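## Task

Pick up the carton marked X46 from the bench and set it on the counter, leaving every other carton on the bench exactly as it was. The robot must not tip or finish tilted, or the task fails. A carton that stays put only because the robot is holding it at the end does not count.

## Robot and tools

Robot: TidyBot++, a single-arm mobile manipulator. The base is 0.54 m long, 0.50 m wide and 0.38 m high and rides on four powered casters. On it sits a seven-joint arm with a two-finger gripper. The shoulder is 0.12 m ahead of the base centre at 0.68 m height. Segments: upper arm 0.42 m, forearm 0.31 m, hand 0.31 m to the hand point, which is midway between the finger pads. There are two cameras: base_camera (fixed, 644x364) and wrist_camera (fisheye, 644x476, looks along the hand). Loose objects may occasionally get nudged by outside forces.

Frames: the base frame has its origin on the floor under the base centre, x forward, y left, z up. hand_pose is reported in it, with the hand's z axis pointing out along the fingers and the fingers closing along its y axis. The odometry frame is the base frame as it was when the scene began. base_odometry heading is positive to the left, range -3.142 to 3.142. It counts wheel turns, so slip shows up as travel, and it drifts a few cm and degrees over many moves. base_tilt is in degrees, with forward and right leaning positive. Tilt and heading carry a fixed bias of up to about 1 degree.

execute_actions: arguments are actions, a list holding zero or one action, and optionally cameras, a list drawn from base_camera, wrist_camera, all. If cameras is omitted, null or ["all"] you get every image; [] gives none. An empty actions list just reports state and images.

An action may contain base, joints, or both, plus an optional speeds.
- base takes exactly one relative command, measured from where the base last reported itself:
  - translate_m: forward (+) or back, in metres, -2 to 2.
  - strafe_m: left (+) or right, in metres, -2 to 2.
  - rotate_rad: counter-clockwise seen from above (+), in radians, -6.3 to 6.3.
  A base move that would need more than 8.667 s is refused.
- joints holds absolute targets keyed by name:
  - joint_1_rad: any angle. Turns the whole arm about vertical; positive is clockwise from above, opposite to rotate_rad.
  - joint_2_rad: shoulder, -2.249 to 2.249.
  - joint_3_rad: any angle, upper-arm roll. Starting from 3.14, positive swings a forward-bent forearm to the right.
  - joint_4_rad: elbow, -2.579 to 2.579.
  - joint_5_rad: any angle, forearm roll.
  - joint_6_rad: wrist, -2.099 to 2.099.
  - joint_7_rad: any angle, hand roll. With the hand pointing down, positive is counter-clockwise; at 1.57 the fingers open left/right.
  - gripper_pos: 0 (open, about 85 mm gap) to 1 (closed). The gap is roughly 85*(1-gripper_pos) mm.
  Any-angle joints go the short way round, so send steps of less than half a turn. Tolerances are ±0.039 for joints 1-4, ±0.056 for joints 5-7 and ±0.03 for the gripper.
- speeds caps top speed for that action only: translate_m and strafe_m 0.05 to 0.5 m/s, rotate_rad 0.1 to 1.57 rad/s. The defaults are the maxima.

The motions in one action start together. No action runs longer than 15 s. An unknown key or out-of-range value rejects the whole call. Anything you leave out of an action may keep pushing toward its earlier target.

Arm geometry: with joint_1_rad=0, joint_3_rad=3.14 and joint_5_rad=0 (roughly the start), the arm lies in the base's x-z plane. Each segment's angle from vertical, with forward lean positive, is:
- upper arm: j2
- forearm: j2-j4
- hand: j2-j4-j6
Forward reach from the shoulder is the sum of length*sin(angle); height above the shoulder is the sum of length*cos(angle). The arm starts folded with the hand down, reaching up to 0.08 m past the base front, elbow up to 1.15 m high. A downward-pointing hand can reach about 0.94 m high at most, and only near the base. Closed fingertips sit about 20 mm beyond the hand point.

Result lines:
- base_status and joint_status report how each motion ended. "done" for the base means the wheels turned the commanded amount, even with slip or when the base was blocked short of the target.
- off_target: came to rest away from the target and may still be pushing.
- contact_stop or time_out: the motion gave up its target and holds where it stopped.
- "joint command not followed" with a cause, or not_followed per joint: the self-collision check held back the arm targets. The gripper still moves. There is no check against hitting the base.
- gripper at 1: "done" means nothing is held; off_target means something is between the fingers.
- on_its_own: motion you did not command.
- motor_effort: percentage of maximum, with the bracketed value being the peak.
- ARM HIT: a hard hit on the robot itself.
- A torque fault freezes the arm for 10 s and skips the rest of the call. Limits are 104.5 N m for joints 1-4 and 51.3 N m for joints 5-7; warnings come at 56.7 and 29.4.
- MOTOR HOT appears from 60 °C. OVER-TEMPERATURE FAULT at 75 °C lets the arm sag, and affected keys read limit_stop_at_motor_heat; resend those targets.
If a call reports a stop, the later motion calls in that reply are skipped.

Friction and load: joints can stop a little short while still reporting done, and the hand may be 1-2 cm off. To correct, send last command + (desired - read). A held load makes the arm sag. While holding something, never command a joint to its current reading. Trust the images over hand_pose.

wait: seconds, 0 to 10, with no new command. zoom_image: camera plus region [x0,y0,x1,y1] in pixels of that camera's latest full image, at most 504x504. finished_scene: scene number (1 or 2). It ends the scene for good and starts the next task, so only call it once the carton sits on the counter on its own, released and upright, with the other cartons undisturbed. The robot holds its last command while you think.

Avoid the following:
- Dropping, sliding or slamming cartons.
- Knocking the neighbouring cartons.
- Driving the base while the arm is caught on something about 0.8 m or higher, or pushing or pulling hard on a raised hand. Either can tip the robot; backing off rights it.
- Driving into obstacles, since a blocked base keeps pushing.

Each tool is called after "Request:" by a JSON object that holds its "fn" and its "kwargs", one argument or row to a line.

## Session

Request:
{"fn": "execute_actions", "kwargs": {
  "actions": []
}}

Scene clock: 0.00 s.
base_odometry: x=+0.000 y=+0.000 heading=+0.000 (m, m, rad; odometry frame)
base_tilt: forward=+0.0 right=+0.2 (deg)
base_status: not commanded
joint_positions: joint_1_rad=+0.039 joint_2_rad=-0.349 joint_3_rad=+3.138 joint_4_rad=-2.541 joint_5_rad=-0.027 joint_6_rad=-0.835 joint_7_rad=+1.582 gripper_pos=+0.000
joint_status: not commanded
motor_effort: joint_1_rad=+2 joint_2_rad=+0 joint_3_rad=+0 joint_4_rad=+10 joint_5_rad=+1 joint_6_rad=+1 joint_7_rad=+1 (%)
hand_pose: x=+0.2666 y=+0.0021 z=+0.5850 quat_wxyz=(-0.008, +0.998, -0.021, +0.058) (m; base frame)
pictures: base_camera, wrist_camera
Images, in order (width x height): base_camera 644x364, wrist_camera 644x476.

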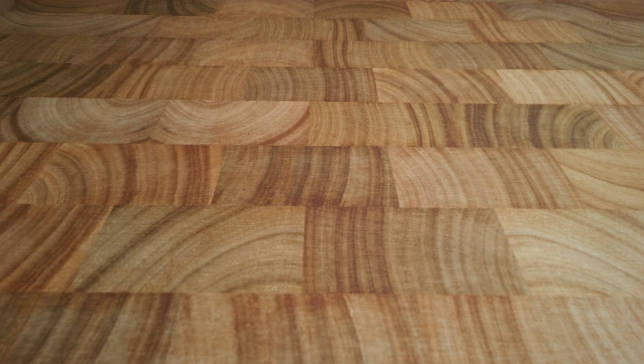

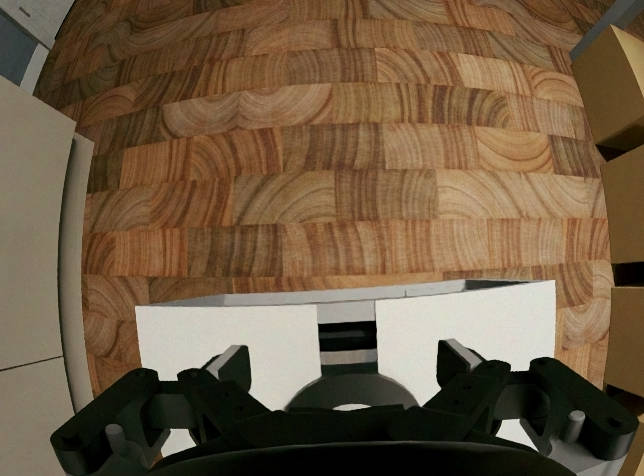

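Request:
{"fn": "execute_actions", "kwargs": {
  "actions": [
    {"joints": {"joint_6_rad": 0.45}}
  ],
  "cameras": ["wrist_camera"]
}}

Scene clock: 9.20 s.
base_odometry: x=+0.000 y=+0.000 heading=+0.000 (m, m, rad; odometry frame)
base_tilt: forward=+0.0 right=+0.2 (deg)
base_status: not commanded
joint_positions: joint_1_rad=+0.039 joint_2_rad=-0.349 joint_3_rad=+3.138 joint_4_rad=-2.541 joint_5_rad=-0.027 joint_6_rad=+0.428 joint_7_rad=+1.582 gripper_pos=+0.000
joint_status: all done
motor_effort: joint_1_rad=+1(2) joint_2_rad=-7(7) joint_3_rad=+0(0) joint_4_rad=+18(18) joint_5_rad=+0(0) joint_6_rad=+11(11) joint_7_rad=+1(1) (%)
hand_pose: x=+0.5359 y=-0.0169 z=+0.8345 quat_wxyz=(+0.012, +0.772, -0.022, +0.635) (m; base frame)
pictures: wrist_camera
camera_calibration (this result's frames):
wrist_camera: T_world_to_cam=[[-0.0261691, -0.998563, -0.0467587, 0.0450848], [-0.209675, 0.0512171, -0.976429, 0.980555], [0.977421, -0.0157481, -0.210715, -0.210629], [0, 0, 0, 1]] pos_world=[0.412651, -0.00851812, 0.915167]
Images, in order (width x height): wrist_camera 644x476.

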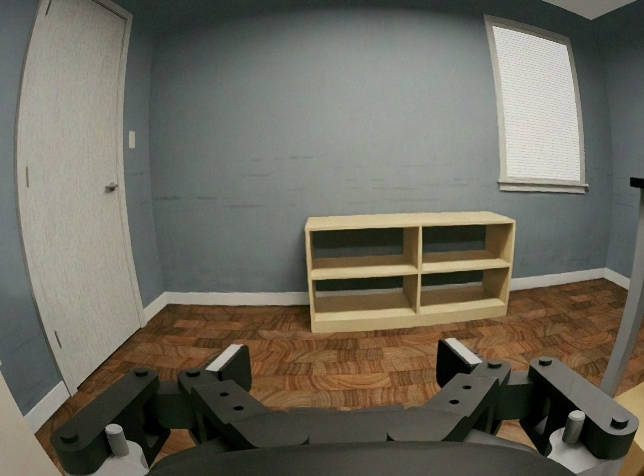

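Request:
{"fn": "execute_actions", "kwargs": {
  "actions": [
    {"joints": {"joint_1_rad": 1.0, "joint_2_rad": -0.6, "joint_6_rad": 0.3}}
  ],
  "cameras": ["wrist_camera"]
}}

Scene clock: 25.43 s.
base_odometry: x=+0.000 y=+0.000 heading=+0.000 (m, m, rad; odometry frame)
base_tilt: forward=+0.0 right=+0.2 (deg)
base_status: not commanded
joint_positions: joint_1_rad=+0.990 joint_2_rad=-0.578 joint_3_rad=+3.138 joint_4_rad=-2.541 joint_5_rad=-0.027 joint_6_rad=+0.344 joint_7_rad=+1.582 gripper_pos=+0.000
joint_status: all done
motor_effort: joint_1_rad=+1(1) joint_2_rad=-1(7) joint_3_rad=+0(0) joint_4_rad=+20(20) joint_5_rad=+1(0) joint_6_rad=+11(11) joint_7_rad=+0(1) (%)
hand_pose: x=+0.3229 y=-0.3105 z=+0.8993 quat_wxyz=(+0.326, +0.634, -0.350, +0.608) (m; base frame)
pictures: wrist_camera
camera_calibration (this result's frames):
wrist_camera: T_world_to_cam=[[-0.82318, -0.565982, -0.0451542, 0.139516], [-0.000753084, 0.080616, -0.996745, 0.974101], [0.567779, -0.820467, -0.0667877, -0.240451], [0, 0, 0, 1]] pos_world=[0.252104, -0.196847, 0.961171]
Images, in order (width x height): wrist_camera 644x476.

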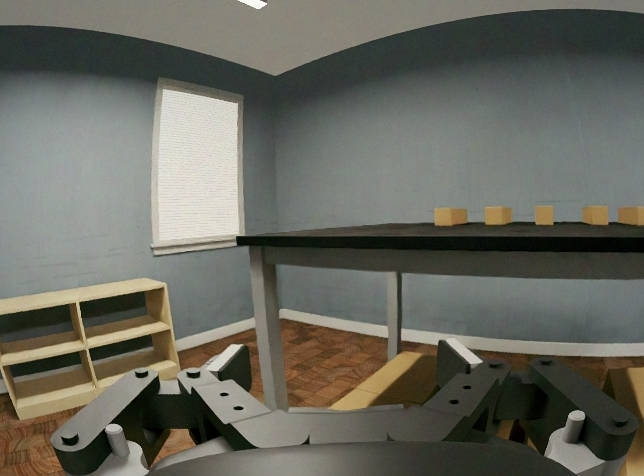

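Request:
{"fn": "execute_actions", "kwargs": {
  "actions": [
    {"joints": {"joint_1_rad": 1.57, "joint_2_rad": -0.3, "joint_4_rad": -1.0, "joint_6_rad": -1.3}}
  ],
  "cameras": ["wrist_camera"]
}}

Scene clock: 46.10 s.
base_odometry: x=+0.000 y=+0.000 heading=+0.000 (m, m, rad; odometry frame)
base_tilt: forward=+0.0 right=+0.2 (deg)
base_status: not commanded
joint_positions: joint_1_rad=+1.557 joint_2_rad=-0.325 joint_3_rad=+3.138 joint_4_rad=-1.016 joint_5_rad=-0.027 joint_6_rad=-1.257 joint_7_rad=+1.582 gripper_pos=+0.000
joint_status: all done
motor_effort: joint_1_rad=+2(1) joint_2_rad=-5(6) joint_3_rad=+0(0) joint_4_rad=+15(23) joint_5_rad=+0(0) joint_6_rad=+10(12) joint_7_rad=+1(1) (%)
hand_pose: x=+0.1347 y=-0.3551 z=+1.2080 quat_wxyz=(+0.387, +0.596, -0.574, +0.407) (m; base frame)
pictures: wrist_camera
camera_calibration (this result's frames):
wrist_camera: T_world_to_cam=[[-0.997293, -0.0571237, -0.0463059, 0.178907], [0.0205193, 0.388522, -0.921211, 1.30055], [0.0706138, -0.919667, -0.386298, 0.268157], [0, 0, 0, 1]] pos_world=[0.1328, -0.248456, 1.30995]
Images, in order (width x height): wrist_camera 644x476.

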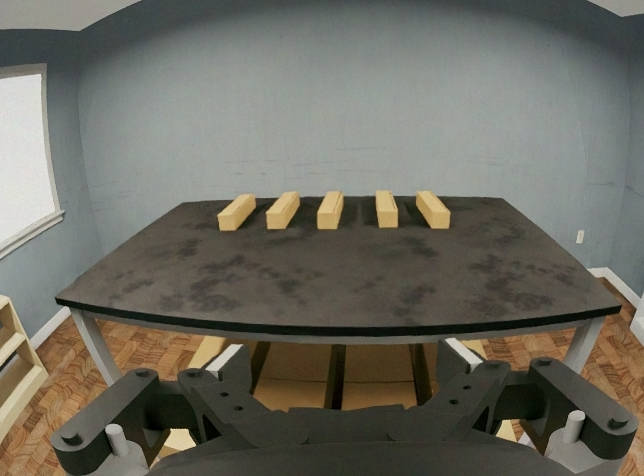

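Request:
{"fn": "zoom_image", "kwargs": {
  "camera": "wrist_camera",
  "region": [200, 170, 470, 250]
}}

Region (200, 170, 470, 250) of wrist_camera's 644x476 image, scaled by 1.867; it fills the top 149 rows of this view, and the rest is white.

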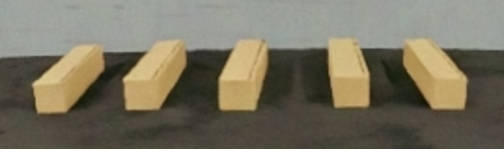

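Request:
{"fn": "execute_actions", "kwargs": {
  "actions": [
    {"base": {"translate_m": 1.55}, "joints": {"joint_1_rad": 2.2}}
  ]
}}

Scene clock: 106.97 s.
base_odometry: x=+1.550 y=-0.001 heading=+0.000 (m, m, rad; odometry frame)
base_tilt: forward=+0.0 right=+0.2 (deg)
base_status: done
joint_positions: joint_1_rad=+2.189 joint_2_rad=-0.317 joint_3_rad=+3.138 joint_4_rad=-1.015 joint_5_rad=-0.027 joint_6_rad=-1.260 joint_7_rad=+1.582 gripper_pos=+0.000
joint_status: all done
motor_effort: joint_1_rad=+1(0) joint_2_rad=-6(6) joint_3_rad=+0(1) joint_4_rad=+16(16) joint_5_rad=+1(0) joint_6_rad=+10(10) joint_7_rad=+1(1) (%)
hand_pose: x=-0.0803 y=-0.2988 z=+1.2050 quat_wxyz=(+0.491, +0.389, -0.733, +0.265) (m; base frame)
pictures: base_camera, wrist_camera
camera_calibration (this result's frames):
wrist_camera: T_world_to_cam=[[-0.838062, 0.543577, -0.0466517, 0.160219], [0.250994, 0.308218, -0.917608, 1.27048], [-0.484411, -0.780721, -0.39474, 0.341081], [0, 0, 0, 1]] pos_world=[-0.019387, -0.212389, 1.30792]
Images, in order (width x height): base_camera 644x364, wrist_camera 644x476.

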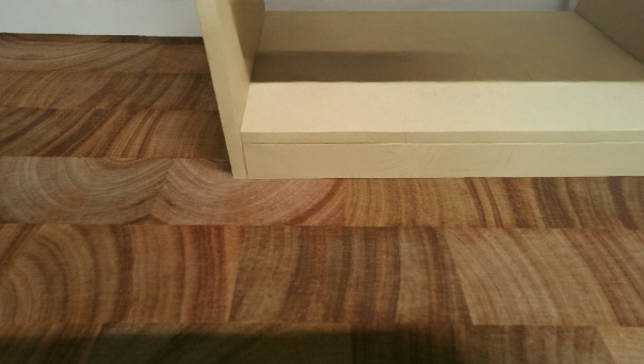

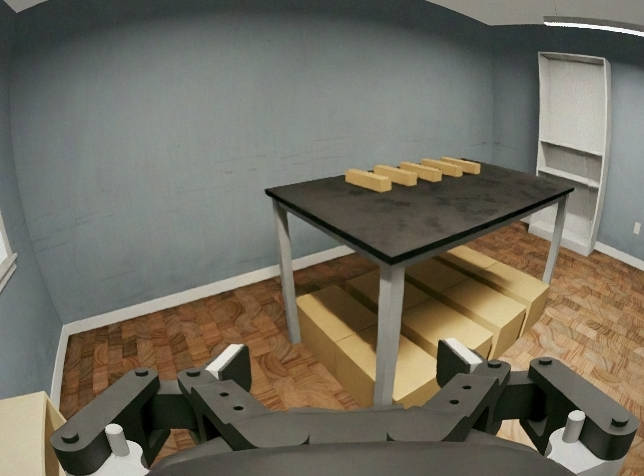

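Request:
{"fn": "execute_actions", "kwargs": {
  "actions": [
    {"base": {"strafe_m": -2.0}, "joints": {"joint_1_rad": 3.4}}
  ]
}}

Scene clock: 121.23 s.
base_odometry: x=+1.550 y=-2.001 heading=+0.000 (m, m, rad; odometry frame)
base_tilt: forward=+0.0 right=+0.2 (deg)
base_status: done
joint_positions: joint_1_rad=+3.389 joint_2_rad=-0.315 joint_3_rad=+3.138 joint_4_rad=-1.014 joint_5_rad=-0.027 joint_6_rad=-1.260 joint_7_rad=+1.582 gripper_pos=+0.000
joint_status: all done
motor_effort: joint_1_rad=+2(1) joint_2_rad=-5(6) joint_3_rad=+0(2) joint_4_rad=+15(16) joint_5_rad=+0(1) joint_6_rad=+10(10) joint_7_rad=+1(1) (%)
hand_pose: x=-0.2324 y=+0.0777 z=+1.2047 quat_wxyz=(+0.554, -0.093, -0.825, -0.059) (m; base frame)
pictures: base_camera, wrist_camera
camera_calibration (this result's frames):
wrist_camera: T_world_to_cam=[[0.203132, 0.978037, -0.0466992, 0.036348], [0.379357, -0.122579, -0.917095, 1.25499], [-0.902677, 0.168575, -0.395925, 0.391694], [0, 0, 0, 1]] pos_world=[-0.129898, 0.0522556, 1.30772]
Images, in order (width x height): base_camera 644x364, wrist_camera 644x476.

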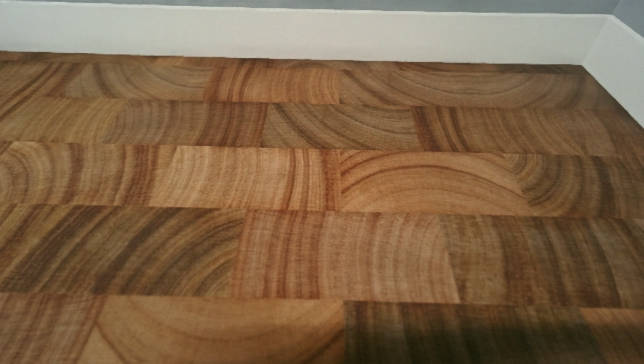

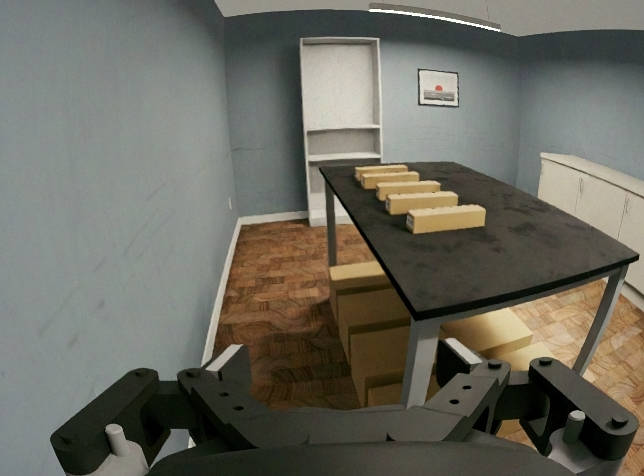

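Request:
{"fn": "execute_actions", "kwargs": {
  "actions": [
    {"base": {"strafe_m": -0.17}, "joints": {"joint_1_rad": 4.71}}
  ],
  "cameras": []
}}

Request:
{"fn": "execute_actions", "kwargs": {
  "actions": [
    {"base": {"translate_m": -1.5}, "joints": {"joint_6_rad": -1.45}}
  ]
}}

Scene clock: 158.17 s.
base_odometry: x=+1.550 y=-2.172 heading=-0.001 (m, m, rad; odometry frame)
base_tilt: forward=+0.0 right=+0.2 (deg)
base_status: done
joint_positions: joint_1_rad=+4.699 joint_2_rad=-0.313 joint_3_rad=+3.138 joint_4_rad=-1.014 joint_5_rad=-0.027 joint_6_rad=-1.260 joint_7_rad=+1.582 gripper_pos=+0.000
joint_status: all done
motor_effort: joint_1_rad=+1(3) joint_2_rad=-5(8) joint_3_rad=+0(3) joint_4_rad=+15(16) joint_5_rad=+0(1) joint_6_rad=+10(10) joint_7_rad=+1(1) (%)
hand_pose: x=+0.1033 y=+0.3607 z=+1.2039 quat_wxyz=(+0.403, -0.576, -0.598, -0.384) (m; base frame)
pictures: none
No camera images: the call's "cameras" was empty. Leave "cameras" out to get every camera's image.

Scene clock: 162.50 s.
base_odometry: x=+0.051 y=-2.170 heading=-0.001 (m, m, rad; odometry frame)
base_tilt: forward=+0.0 right=+0.2 (deg)
base_status: done
joint_positions: joint_1_rad=+4.700 joint_2_rad=-0.311 joint_3_rad=+3.138 joint_4_rad=-1.012 joint_5_rad=-0.027 joint_6_rad=-1.422 joint_7_rad=+1.582 gripper_pos=+0.000
joint_status: all done
motor_effort: joint_1_rad=+1(3) joint_2_rad=-5(12) joint_3_rad=+0(3) joint_4_rad=+15(17) joint_5_rad=+1(2) joint_6_rad=+9(11) joint_7_rad=+1(1) (%)
hand_pose: x=+0.1039 y=+0.3385 z=+1.1598 quat_wxyz=(+0.354, -0.605, -0.629, -0.336) (m; base frame)
pictures: base_camera, wrist_camera
camera_calibration (this result's frames):
wrist_camera: T_world_to_cam=[[0.997534, 0.0497708, -0.0494778, -0.0541805], [-0.0146651, -0.541621, -0.840495, 1.21214], [-0.0686303, 0.839148, -0.539556, 0.486416], [0, 0, 0, 1]] pos_world=[0.105206, 0.251042, 1.27856]
Images, in order (width x height): base_camera 644x364, wrist_camera 644x476.

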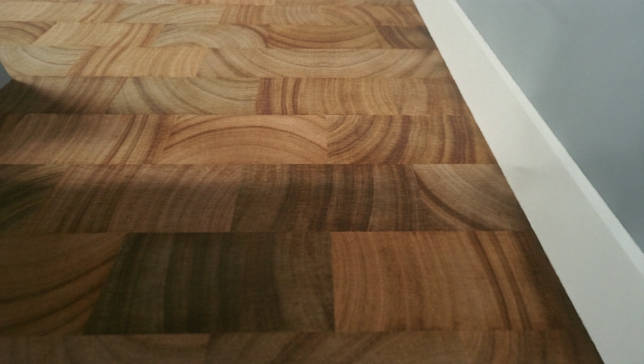

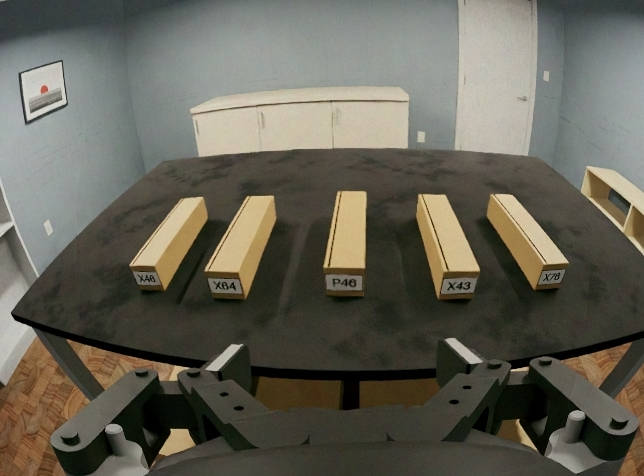

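Request:
{"fn": "zoom_image", "kwargs": {
  "camera": "wrist_camera",
  "region": [110, 180, 390, 320]
}}

Request:
{"fn": "zoom_image", "kwargs": {
  "camera": "wrist_camera",
  "region": [400, 180, 600, 320]
}}

Region (110, 180, 390, 320) of wrist_camera's 644x476 image, scaled by 1.800.

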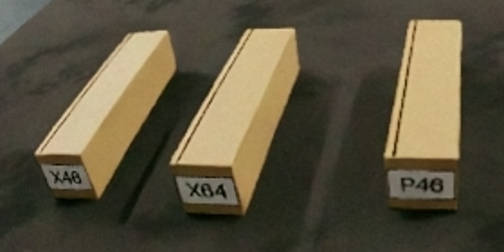

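Region (400, 180, 600, 320) of wrist_camera's 644x476 image, scaled by 2.520; it fills the top 353 rows of this view, and the rest is white.

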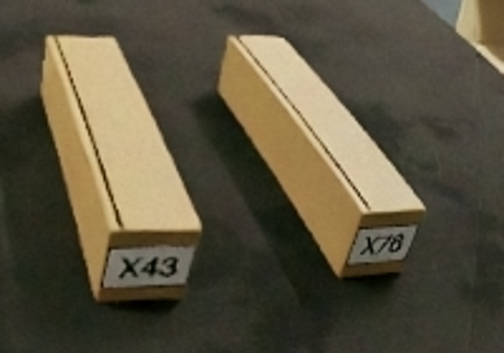

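Request:
{"fn": "execute_actions", "kwargs": {
  "actions": [
    {"base": {"strafe_m": 0.15}}
  ],
  "cameras": []
}}

Request:
{"fn": "execute_actions", "kwargs": {
  "actions": [
    {"base": {"translate_m": -0.385}, "joints": {"joint_6_rad": -1.75}}
  ]
}}

Scene clock: 221.13 s.
base_odometry: x=+0.051 y=-2.020 heading=-0.001 (m, m, rad; odometry frame)
base_tilt: forward=+0.0 right=+0.2 (deg)
base_status: done
joint_positions: joint_1_rad=+4.700 joint_2_rad=-0.297 joint_3_rad=+3.138 joint_4_rad=-1.011 joint_5_rad=-0.027 joint_6_rad=-1.422 joint_7_rad=+1.582 gripper_pos=+0.000
joint_status: not commanded
motor_effort: joint_1_rad=+1(1) joint_2_rad=-7(10) joint_3_rad=+0(1) joint_4_rad=+15(16) joint_5_rad=+0(1) joint_6_rad=+9(10) joint_7_rad=+1(1) (%)
hand_pose: x=+0.1038 y=+0.3452 z=+1.1552 quat_wxyz=(+0.350, -0.608, -0.631, -0.332) (m; base frame)
pictures: none
No camera images: the call's "cameras" was empty. Leave "cameras" out to get every camera's image.

Scene clock: 223.23 s.
base_odometry: x=-0.335 y=-2.019 heading=-0.001 (m, m, rad; odometry frame)
base_tilt: forward=+0.0 right=+0.2 (deg)
base_status: done
joint_positions: joint_1_rad=+4.701 joint_2_rad=-0.297 joint_3_rad=+3.138 joint_4_rad=-1.011 joint_5_rad=-0.027 joint_6_rad=-1.728 joint_7_rad=+1.582 gripper_pos=+0.000
joint_status: all done
motor_effort: joint_1_rad=+2(0) joint_2_rad=-4(7) joint_3_rad=+0(3) joint_4_rad=+14(15) joint_5_rad=+0(0) joint_6_rad=+7(9) joint_7_rad=+0(1) (%)
hand_pose: x=+0.1050 y=+0.2828 z=+1.0838 quat_wxyz=(+0.251, -0.651, -0.677, -0.234) (m; base frame)
pictures: base_camera, wrist_camera
camera_calibration (this result's frames):
wrist_camera: T_world_to_cam=[[0.997903, 0.037693, -0.0526127, -0.0495306], [-0.00372873, -0.778078, -0.628157, 0.953698], [-0.0646139, 0.627036, -0.776306, 0.808458], [0, 0, 0, 1]] pos_world=[0.10522, 0.236986, 1.22408]
Images, in order (width x height): base_camera 644x364, wrist_camera 644x476.

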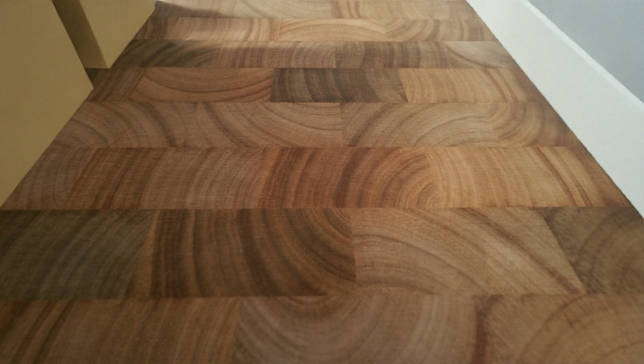

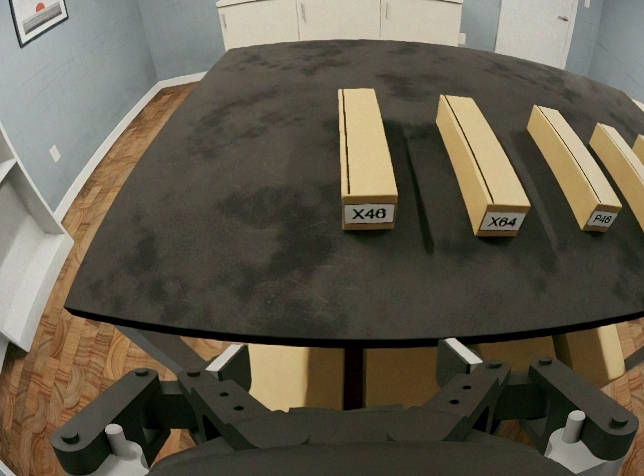

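Request:
{"fn": "execute_actions", "kwargs": {
  "actions": [
    {"base": {"strafe_m": 0.07}, "joints": {"joint_2_rad": 0.085, "joint_4_rad": -0.965, "joint_6_rad": -1.38}}
  ]
}}

Scene clock: 265.40 s.
base_odometry: x=-0.335 y=-1.949 heading=-0.001 (m, m, rad; odometry frame)
base_tilt: forward=+0.0 right=+0.2 (deg)
base_status: done
joint_positions: joint_1_rad=+4.701 joint_2_rad=+0.089 joint_3_rad=+3.138 joint_4_rad=-0.984 joint_5_rad=-0.027 joint_6_rad=-1.421 joint_7_rad=+1.582 gripper_pos=+0.000
joint_status: all done
motor_effort: joint_1_rad=+1(2) joint_2_rad=-23(26) joint_3_rad=-1(0) joint_4_rad=+18(19) joint_5_rad=+0(0) joint_6_rad=+7(9) joint_7_rad=+1(1) (%)
hand_pose: x=+0.1022 y=+0.5012 z=+1.0031 quat_wxyz=(+0.235, -0.660, -0.680, -0.215) (m; base frame)
pictures: base_camera, wrist_camera
camera_calibration (this result's frames):
wrist_camera: T_world_to_cam=[[0.997798, 0.0285065, -0.0598866, -0.0473449], [-0.0120778, -0.809733, -0.586674, 1.04803], [-0.0652162, 0.586105, -0.807606, 0.660601], [0, 0, 0, 1]] pos_world=[0.10298, 0.462789, 1.14552]
Images, in order (width x height): base_camera 644x364, wrist_camera 644x476.

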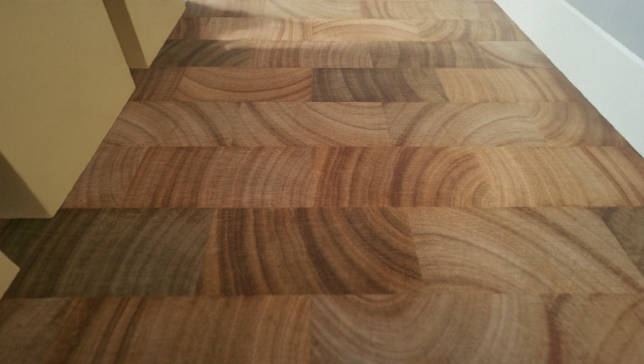

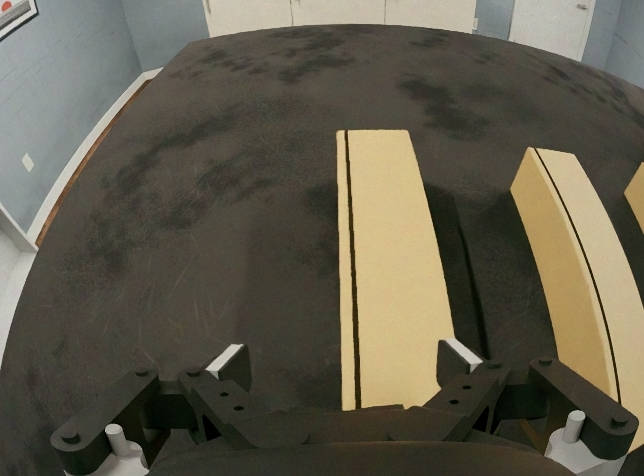

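Request:
{"fn": "execute_actions", "kwargs": {
  "actions": [
    {"base": {"translate_m": 0.03}, "speeds": {"translate_m": 0.1}}
  ],
  "cameras": ["wrist_camera"]
}}

Scene clock: 277.10 s.
base_odometry: x=-0.305 y=-1.949 heading=-0.001 (m, m, rad; odometry frame)
base_tilt: forward=+0.0 right=+0.2 (deg)
base_status: done
joint_positions: joint_1_rad=+4.707 joint_2_rad=+0.089 joint_3_rad=+3.138 joint_4_rad=-0.983 joint_5_rad=-0.027 joint_6_rad=-1.421 joint_7_rad=+1.582 gripper_pos=+0.000
joint_status: not commanded
motor_effort: joint_1_rad=+2(3) joint_2_rad=-22(24) joint_3_rad=+0(1) joint_4_rad=+17(18) joint_5_rad=+1(1) joint_6_rad=+7(7) joint_7_rad=+1(2) (%)
hand_pose: x=+0.1055 y=+0.5014 z=+1.0034 quat_wxyz=(+0.234, -0.662, -0.678, -0.216) (m; base frame)
pictures: wrist_camera
camera_calibration (this result's frames):
wrist_camera: T_world_to_cam=[[0.997961, 0.0221016, -0.0598779, -0.0473779], [-0.0173226, -0.809134, -0.587369, 1.04939], [-0.061431, 0.587209, -0.807101, 0.659518], [0, 0, 0, 1]] pos_world=[0.105974, 0.462869, 1.14584]
Images, in order (width x height): wrist_camera 644x476.

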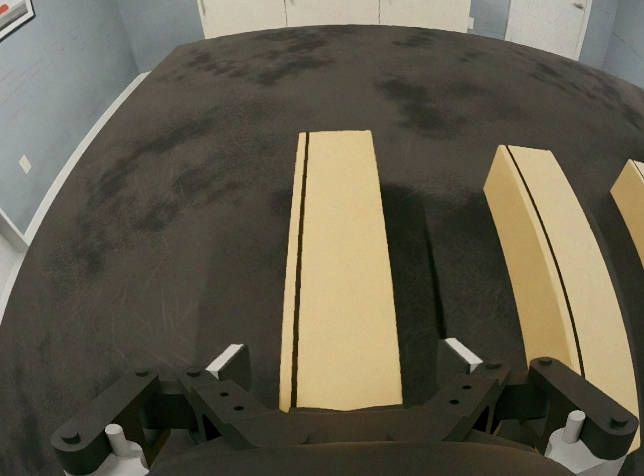

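Request:
{"fn": "execute_actions", "kwargs": {
  "actions": [
    {"joints": {"joint_2_rad": 0.172, "joint_4_rad": -1.055, "joint_6_rad": -1.225}}
  ],
  "cameras": ["wrist_camera"]
}}

Scene clock: 296.37 s.
base_odometry: x=-0.305 y=-1.949 heading=-0.001 (m, m, rad; odometry frame)
base_tilt: forward=+0.0 right=+0.2 (deg)
base_status: not commanded
joint_positions: joint_1_rad=+4.707 joint_2_rad=+0.169 joint_3_rad=+3.138 joint_4_rad=-1.043 joint_5_rad=-0.027 joint_6_rad=-1.264 joint_7_rad=+1.582 gripper_pos=+0.000
joint_status: all done
motor_effort: joint_1_rad=+1(1) joint_2_rad=-27(30) joint_3_rad=+0(0) joint_4_rad=+18(20) joint_5_rad=+0(0) joint_6_rad=+7(8) joint_7_rad=+1(1) (%)
hand_pose: x=+0.1054 y=+0.5573 z=+0.9623 quat_wxyz=(+0.240, -0.662, -0.675, -0.222) (m; base frame)
pictures: wrist_camera
camera_calibration (this result's frames):
wrist_camera: T_world_to_cam=[[0.997911, 0.019294, -0.0616497, -0.0477186], [-0.0216664, -0.799106, -0.600799, 1.07823], [-0.0608565, 0.60088, -0.797019, 0.576127], [0, 0, 0, 1]] pos_world=[0.106041, 0.516355, 1.10404]
Images, in order (width x height): wrist_camera 644x476.

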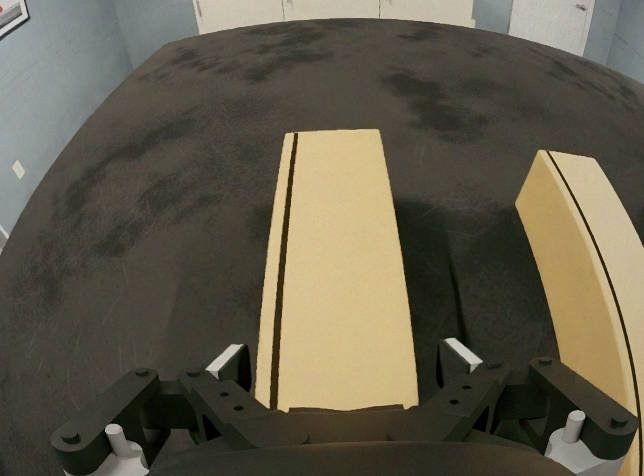

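Request:
{"fn": "execute_actions", "kwargs": {
  "actions": [
    {"joints": {"joint_4_rad": -1.072}}
  ],
  "cameras": []
}}

Request:
{"fn": "execute_actions", "kwargs": {
  "actions": [
    {"joints": {"gripper_pos": 1.0}}
  ],
  "cameras": ["wrist_camera"]
}}

Scene clock: 313.23 s.
base_odometry: x=-0.305 y=-1.949 heading=-0.001 (m, m, rad; odometry frame)
base_tilt: forward=+0.0 right=+0.2 (deg)
base_status: not commanded
joint_positions: joint_1_rad=+4.707 joint_2_rad=+0.169 joint_3_rad=+3.138 joint_4_rad=-1.057 joint_5_rad=-0.027 joint_6_rad=-1.264 joint_7_rad=+1.582 gripper_pos=+0.000
joint_status: all done
motor_effort: joint_1_rad=+2(1) joint_2_rad=-27(28) joint_3_rad=-1(1) joint_4_rad=+18(19) joint_5_rad=+0(1) joint_6_rad=+7(7) joint_7_rad=+1(0) (%)
hand_pose: x=+0.1054 y=+0.5553 z=+0.9552 quat_wxyz=(+0.235, -0.663, -0.676, -0.217) (m; base frame)
pictures: none
No camera images: the call's "cameras" was empty. Leave "cameras" out to get every camera's image.

Scene clock: 314.33 s.
base_odometry: x=-0.305 y=-1.949 heading=-0.001 (m, m, rad; odometry frame)
base_tilt: forward=+0.0 right=+0.2 (deg)
base_status: not commanded
joint_positions: joint_1_rad=+4.707 joint_2_rad=+0.162 joint_3_rad=+3.138 joint_4_rad=-1.062 joint_5_rad=-0.027 joint_6_rad=-1.259 joint_7_rad=+1.582 gripper_pos=+0.341
joint_status: gripper_pos off_target (ended at +0.341, target +1.000)
motor_effort: joint_1_rad=+1(3) joint_2_rad=-24(28) joint_3_rad=-1(1) joint_4_rad=+17(18) joint_5_rad=+0(1) joint_6_rad=+6(8) joint_7_rad=+1(0) (%)
hand_pose: x=+0.1054 y=+0.5541 z=+0.9581 quat_wxyz=(+0.238, -0.662, -0.675, -0.220) (m; base frame)
pictures: wrist_camera
camera_calibration (this result's frames):
wrist_camera: T_world_to_cam=[[0.997915, 0.018773, -0.0617462, -0.0475629], [-0.0217492, -0.802965, -0.59563, 1.07033], [-0.0607618, 0.595731, -0.800882, 0.581269], [0, 0, 0, 1]] pos_world=[0.106062, 0.514053, 1.10011]
Images, in order (width x height): wrist_camera 644x476.

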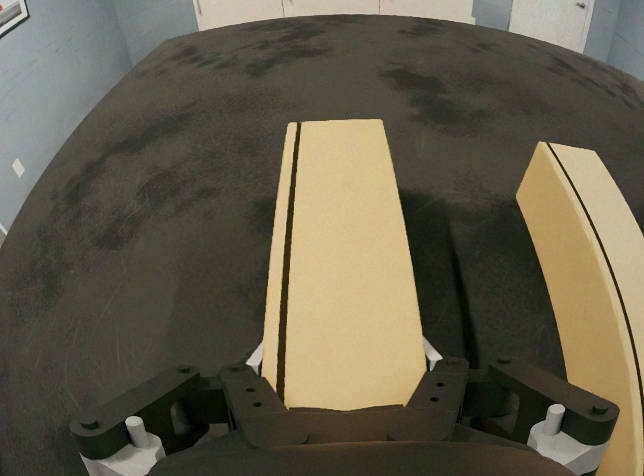

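Request:
{"fn": "execute_actions", "kwargs": {
  "actions": [
    {"joints": {"joint_2_rad": -0.06, "joint_4_rad": -0.87, "joint_6_rad": -1.68}}
  ],
  "cameras": ["wrist_camera"]
}}

Scene clock: 327.47 s.
base_odometry: x=-0.305 y=-1.949 heading=-0.001 (m, m, rad; odometry frame)
base_tilt: forward=+0.0 right=+0.2 (deg)
base_status: not commanded
joint_positions: joint_1_rad=+4.707 joint_2_rad=-0.068 joint_3_rad=+3.138 joint_4_rad=-0.877 joint_5_rad=-0.027 joint_6_rad=-1.645 joint_7_rad=+1.582 gripper_pos=+0.341
joint_status: all done
motor_effort: joint_1_rad=+1(1) joint_2_rad=-15(32) joint_3_rad=+0(1) joint_4_rad=+15(19) joint_5_rad=-1(0) joint_6_rad=+8(9) joint_7_rad=+1(1) (%)
hand_pose: x=+0.1061 y=+0.3965 z=+1.0780 quat_wxyz=(+0.247, -0.655, -0.676, -0.230) (m; base frame)
pictures: wrist_camera
camera_calibration (this result's frames):
wrist_camera: T_world_to_cam=[[0.99805, 0.0291318, -0.0552054, -0.0490278], [-0.0112635, -0.785845, -0.618321, 1.03183], [-0.0613957, 0.617737, -0.783984, 0.744348], [0, 0, 0, 1]] pos_world=[0.106254, 0.352475, 1.21885]
Images, in order (width x height): wrist_camera 644x476.

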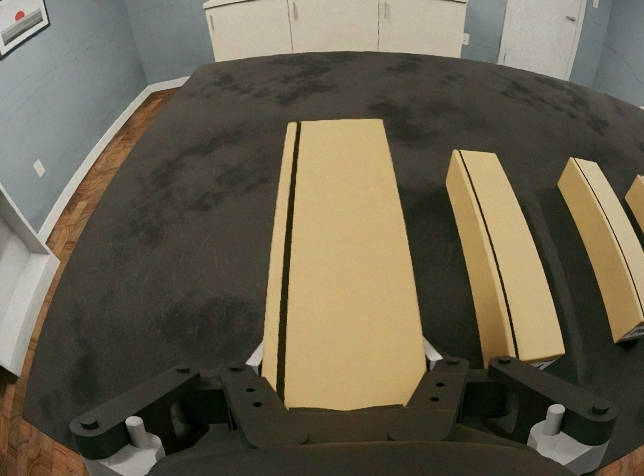

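Request:
{"fn": "execute_actions", "kwargs": {
  "actions": [
    {"base": {"translate_m": -0.72}}
  ]
}}

Scene clock: 363.10 s.
base_odometry: x=-1.025 y=-1.949 heading=-0.001 (m, m, rad; odometry frame)
base_tilt: forward=+0.0 right=+0.2 (deg)
base_status: done
joint_positions: joint_1_rad=+4.708 joint_2_rad=-0.067 joint_3_rad=+3.138 joint_4_rad=-0.877 joint_5_rad=-0.027 joint_6_rad=-1.646 joint_7_rad=+1.582 gripper_pos=+0.341
joint_status: not commanded
motor_effort: joint_1_rad=+2(0) joint_2_rad=-15(18) joint_3_rad=+0(2) joint_4_rad=+16(16) joint_5_rad=+0(1) joint_6_rad=+7(8) joint_7_rad=+1(2) (%)
hand_pose: x=+0.1062 y=+0.3963 z=+1.0776 quat_wxyz=(+0.246, -0.656, -0.676, -0.230) (m; base frame)
pictures: base_camera, wrist_camera
camera_calibration (this result's frames):
wrist_camera: T_world_to_cam=[[0.998064, 0.0286407, -0.0552165, -0.0490105], [-0.0115551, -0.786869, -0.617011, 1.03049], [-0.0611198, 0.616455, -0.785015, 0.745746], [0, 0, 0, 1]] pos_world=[0.106403, 0.35255, 1.21854]
Images, in order (width x height): base_camera 644x364, wrist_camera 644x476.

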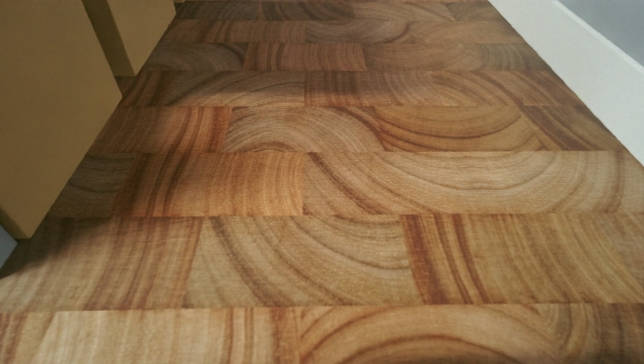

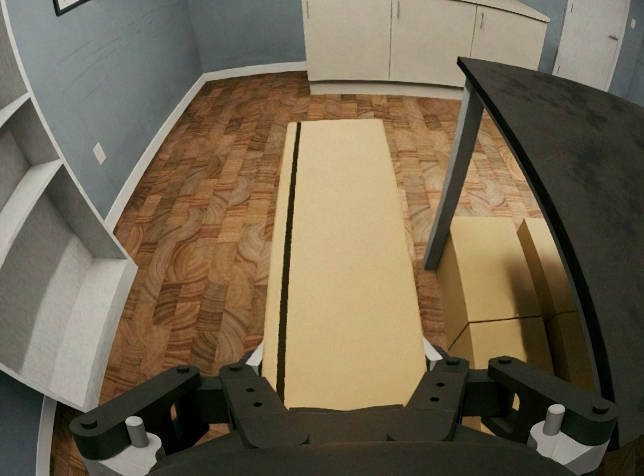

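Request:
{"fn": "execute_actions", "kwargs": {
  "actions": [
    {"base": {"strafe_m": 2.0}}
  ]
}}

Scene clock: 392.83 s.
base_odometry: x=-1.025 y=+0.052 heading=+0.000 (m, m, rad; odometry frame)
base_tilt: forward=+0.0 right=+0.2 (deg)
base_status: done
joint_positions: joint_1_rad=+4.708 joint_2_rad=-0.061 joint_3_rad=+3.138 joint_4_rad=-0.877 joint_5_rad=-0.027 joint_6_rad=-1.647 joint_7_rad=+1.582 gripper_pos=+0.341
joint_status: not commanded
motor_effort: joint_1_rad=+1(1) joint_2_rad=-16(18) joint_3_rad=+0(0) joint_4_rad=+16(16) joint_5_rad=+1(0) joint_6_rad=+8(8) joint_7_rad=+1(1) (%)
hand_pose: x=+0.1062 y=+0.3986 z=+1.0750 quat_wxyz=(+0.244, -0.657, -0.677, -0.227) (m; base frame)
pictures: base_camera, wrist_camera
camera_calibration (this result's frames):
wrist_camera: T_world_to_cam=[[0.998066, 0.0282635, -0.0553676, -0.0488998], [-0.0115081, -0.791265, -0.611365, 1.0263], [-0.0610898, 0.61082, -0.789409, 0.749245], [0, 0, 0, 1]] pos_world=[0.106387, 0.355807, 1.2162]
Images, in order (width x height): base_camera 644x364, wrist_camera 644x476.

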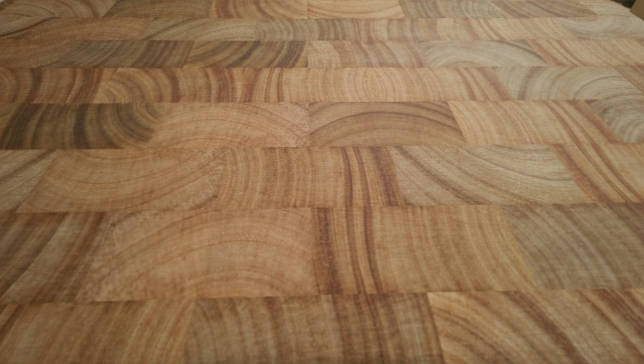

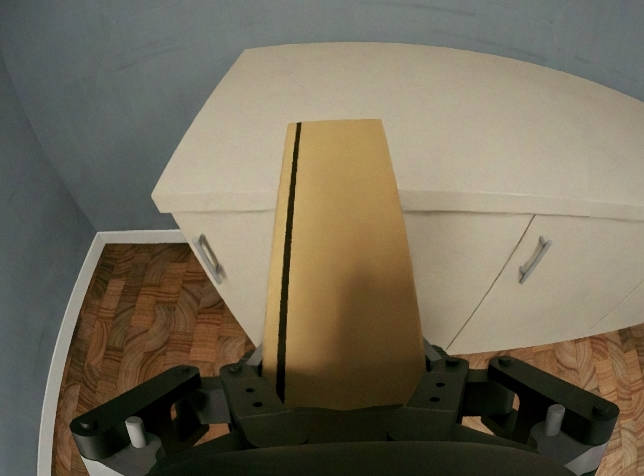

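Request:
{"fn": "execute_actions", "kwargs": {
  "actions": [
    {"base": {"strafe_m": 0.33}, "joints": {"joint_2_rad": 0.228, "joint_4_rad": -0.915, "joint_6_rad": -1.315}}
  ]
}}

Scene clock: 425.97 s.
base_odometry: x=-1.025 y=+0.382 heading=+0.000 (m, m, rad; odometry frame)
base_tilt: forward=+0.0 right=+0.2 (deg)
base_status: done
joint_positions: joint_1_rad=+4.708 joint_2_rad=+0.247 joint_3_rad=+3.138 joint_4_rad=-0.909 joint_5_rad=-0.027 joint_6_rad=-1.352 joint_7_rad=+1.582 gripper_pos=+0.341
joint_status: all done
motor_effort: joint_1_rad=+2(2) joint_2_rad=-30(38) joint_3_rad=-1(1) joint_4_rad=+18(20) joint_5_rad=+0(0) joint_6_rad=+7(9) joint_7_rad=+1(1) (%)
hand_pose: x=+0.1054 y=+0.5747 z=+0.9654 quat_wxyz=(+0.229, -0.665, -0.679, -0.211) (m; base frame)
pictures: base_camera, wrist_camera
camera_calibration (this result's frames):
wrist_camera: T_world_to_cam=[[0.997934, 0.0189805, -0.0613798, -0.0479605], [-0.0197359, -0.818609, -0.574012, 1.07916], [-0.0611411, 0.574038, -0.816543, 0.60242], [0, 0, 0, 1]] pos_world=[0.105992, 0.538507, 1.10841]
Images, in order (width x height): base_camera 644x364, wrist_camera 644x476.

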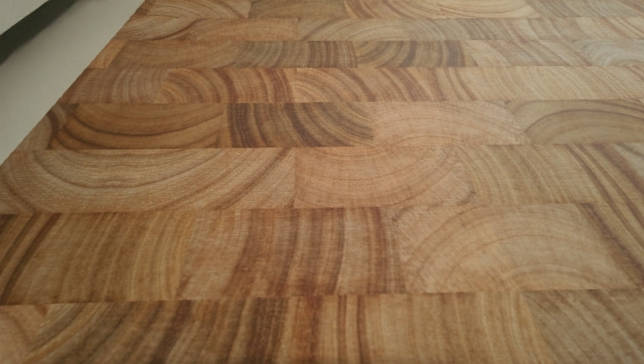

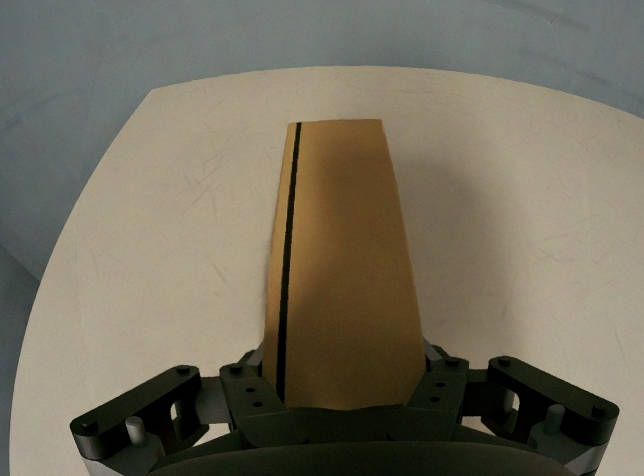

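Request:
{"fn": "execute_actions", "kwargs": {
  "actions": [
    {"joints": {"joint_4_rad": -1.022, "joint_6_rad": -1.185}}
  ],
  "cameras": ["wrist_camera"]
}}

Scene clock: 443.87 s.
base_odometry: x=-1.025 y=+0.382 heading=+0.000 (m, m, rad; odometry frame)
base_tilt: forward=+0.0 right=+0.2 (deg)
base_status: not commanded
joint_positions: joint_1_rad=+4.708 joint_2_rad=+0.227 joint_3_rad=+3.138 joint_4_rad=-0.998 joint_5_rad=-0.027 joint_6_rad=-1.223 joint_7_rad=+1.582 gripper_pos=+0.341
joint_status: all done
motor_effort: joint_1_rad=+1(2) joint_2_rad=-26(29) joint_3_rad=-1(1) joint_4_rad=+16(19) joint_5_rad=+0(0) joint_6_rad=+7(8) joint_7_rad=+1(0) (%)
hand_pose: x=+0.1056 y=+0.5894 z=+0.9590 quat_wxyz=(+0.250, -0.659, -0.671, -0.231) (m; base frame)
pictures: wrist_camera
camera_calibration (this result's frames):
wrist_camera: T_world_to_cam=[[0.997893, 0.0195036, -0.0618857, -0.0486062], [-0.0233284, -0.782144, -0.622661, 1.11303], [-0.0605476, 0.622793, -0.78004, 0.524999], [0, 0, 0, 1]] pos_world=[0.106256, 0.544531, 1.09955]
Images, in order (width x height): wrist_camera 644x476.

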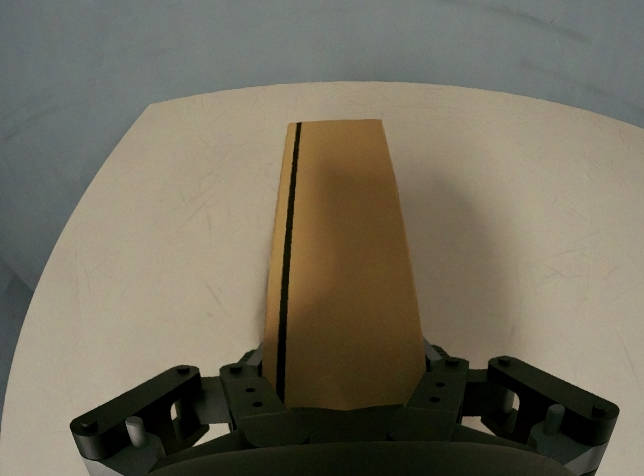

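Request:
{"fn": "execute_actions", "kwargs": {
  "actions": [
    {"joints": {"joint_6_rad": -1.285}}
  ],
  "cameras": []
}}

Request:
{"fn": "execute_actions", "kwargs": {
  "actions": [
    {"joints": {"gripper_pos": 0.0}}
  ],
  "cameras": ["wrist_camera"]
}}

Scene clock: 457.53 s.
base_odometry: x=-1.025 y=+0.382 heading=+0.000 (m, m, rad; odometry frame)
base_tilt: forward=+0.0 right=+0.2 (deg)
base_status: not commanded
joint_positions: joint_1_rad=+4.708 joint_2_rad=+0.225 joint_3_rad=+3.138 joint_4_rad=-0.999 joint_5_rad=-0.027 joint_6_rad=-1.233 joint_7_rad=+1.582 gripper_pos=+0.341
joint_status: all done
motor_effort: joint_1_rad=+1(1) joint_2_rad=-26(27) joint_3_rad=-1(1) joint_4_rad=+16(17) joint_5_rad=+0(0) joint_6_rad=+6(6) joint_7_rad=+1(1) (%)
hand_pose: x=+0.1056 y=+0.5864 z=+0.9579 quat_wxyz=(+0.247, -0.660, -0.672, -0.228) (m; base frame)
pictures: none
No camera images: the call's "cameras" was empty. Leave "cameras" out to get every camera's image.

Scene clock: 458.63 s.
base_odometry: x=-1.025 y=+0.382 heading=+0.000 (m, m, rad; odometry frame)
base_tilt: forward=+0.0 right=+0.2 (deg)
base_status: not commanded
joint_positions: joint_1_rad=+4.708 joint_2_rad=+0.225 joint_3_rad=+3.138 joint_4_rad=-1.010 joint_5_rad=-0.027 joint_6_rad=-1.242 joint_7_rad=+1.582 gripper_pos=+0.000
joint_status: all done
motor_effort: joint_1_rad=+1(1) joint_2_rad=-29(30) joint_3_rad=-1(1) joint_4_rad=+18(19) joint_5_rad=+0(1) joint_6_rad=+7(7) joint_7_rad=+1(1) (%)
hand_pose: x=+0.1056 y=+0.5826 z=+0.9506 quat_wxyz=(+0.240, -0.662, -0.675, -0.221) (m; base frame)
pictures: wrist_camera
camera_calibration (this result's frames):
wrist_camera: T_world_to_cam=[[0.997908, 0.0182061, -0.0620357, -0.0480881], [-0.0226845, -0.799929, -0.599666, 1.0909], [-0.0605417, 0.599819, -0.797842, 0.552975], [0, 0, 0, 1]] pos_world=[0.106212, 0.541836, 1.09238]
Images, in order (width x height): wrist_camera 644x476.

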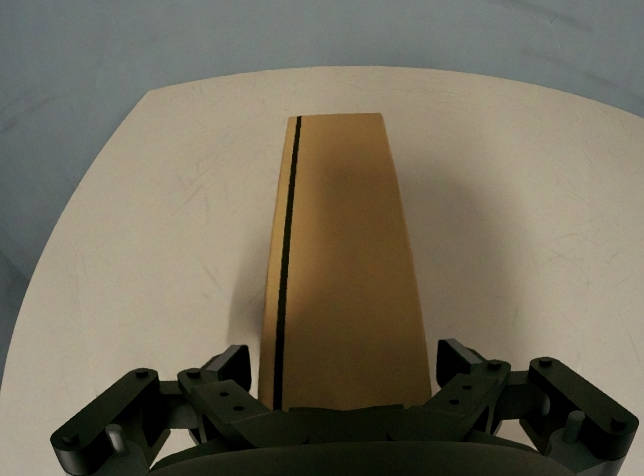

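Request:
{"fn": "execute_actions", "kwargs": {
  "actions": [
    {"joints": {"joint_2_rad": -0.15, "joint_4_rad": -0.9, "joint_6_rad": -1.6}}
  ],
  "cameras": ["wrist_camera"]
}}

Scene clock: 467.73 s.
base_odometry: x=-1.025 y=+0.382 heading=+0.000 (m, m, rad; odometry frame)
base_tilt: forward=+0.0 right=+0.2 (deg)
base_status: not commanded
joint_positions: joint_1_rad=+4.708 joint_2_rad=-0.158 joint_3_rad=+3.138 joint_4_rad=-0.908 joint_5_rad=-0.027 joint_6_rad=-1.559 joint_7_rad=+1.582 gripper_pos=+0.000
joint_status: all done
motor_effort: joint_1_rad=+1(1) joint_2_rad=-11(32) joint_3_rad=-1(1) joint_4_rad=+15(20) joint_5_rad=+0(0) joint_6_rad=+8(9) joint_7_rad=+1(1) (%)
hand_pose: x=+0.1062 y=+0.3780 z=+1.1177 quat_wxyz=(+0.294, -0.637, -0.657, -0.278) (m; base frame)
pictures: wrist_camera
camera_calibration (this result's frames):
wrist_camera: T_world_to_cam=[[0.99798, 0.0349453, -0.0530461, -0.0510742], [-0.0144006, -0.688875, -0.724737, 1.12443], [-0.0618682, 0.724038, -0.68698, 0.638281], [0, 0, 0, 1]] pos_world=[0.106653, 0.31424, 1.2507]
Images, in order (width x height): wrist_camera 644x476.

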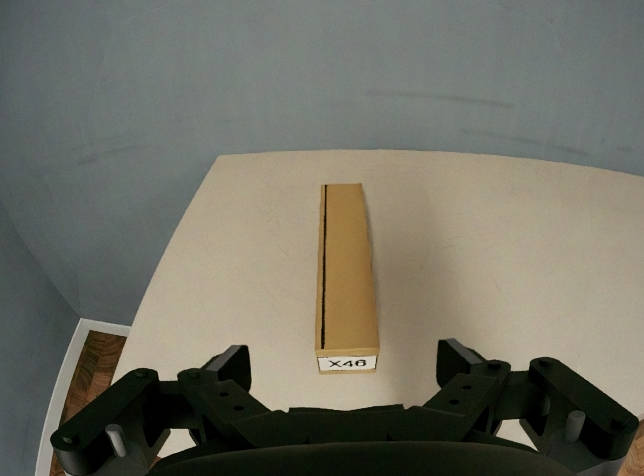

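Request:
{"fn": "finished_scene", "kwargs": {
  "scene": 1
}}

The scene is finished: the task was done.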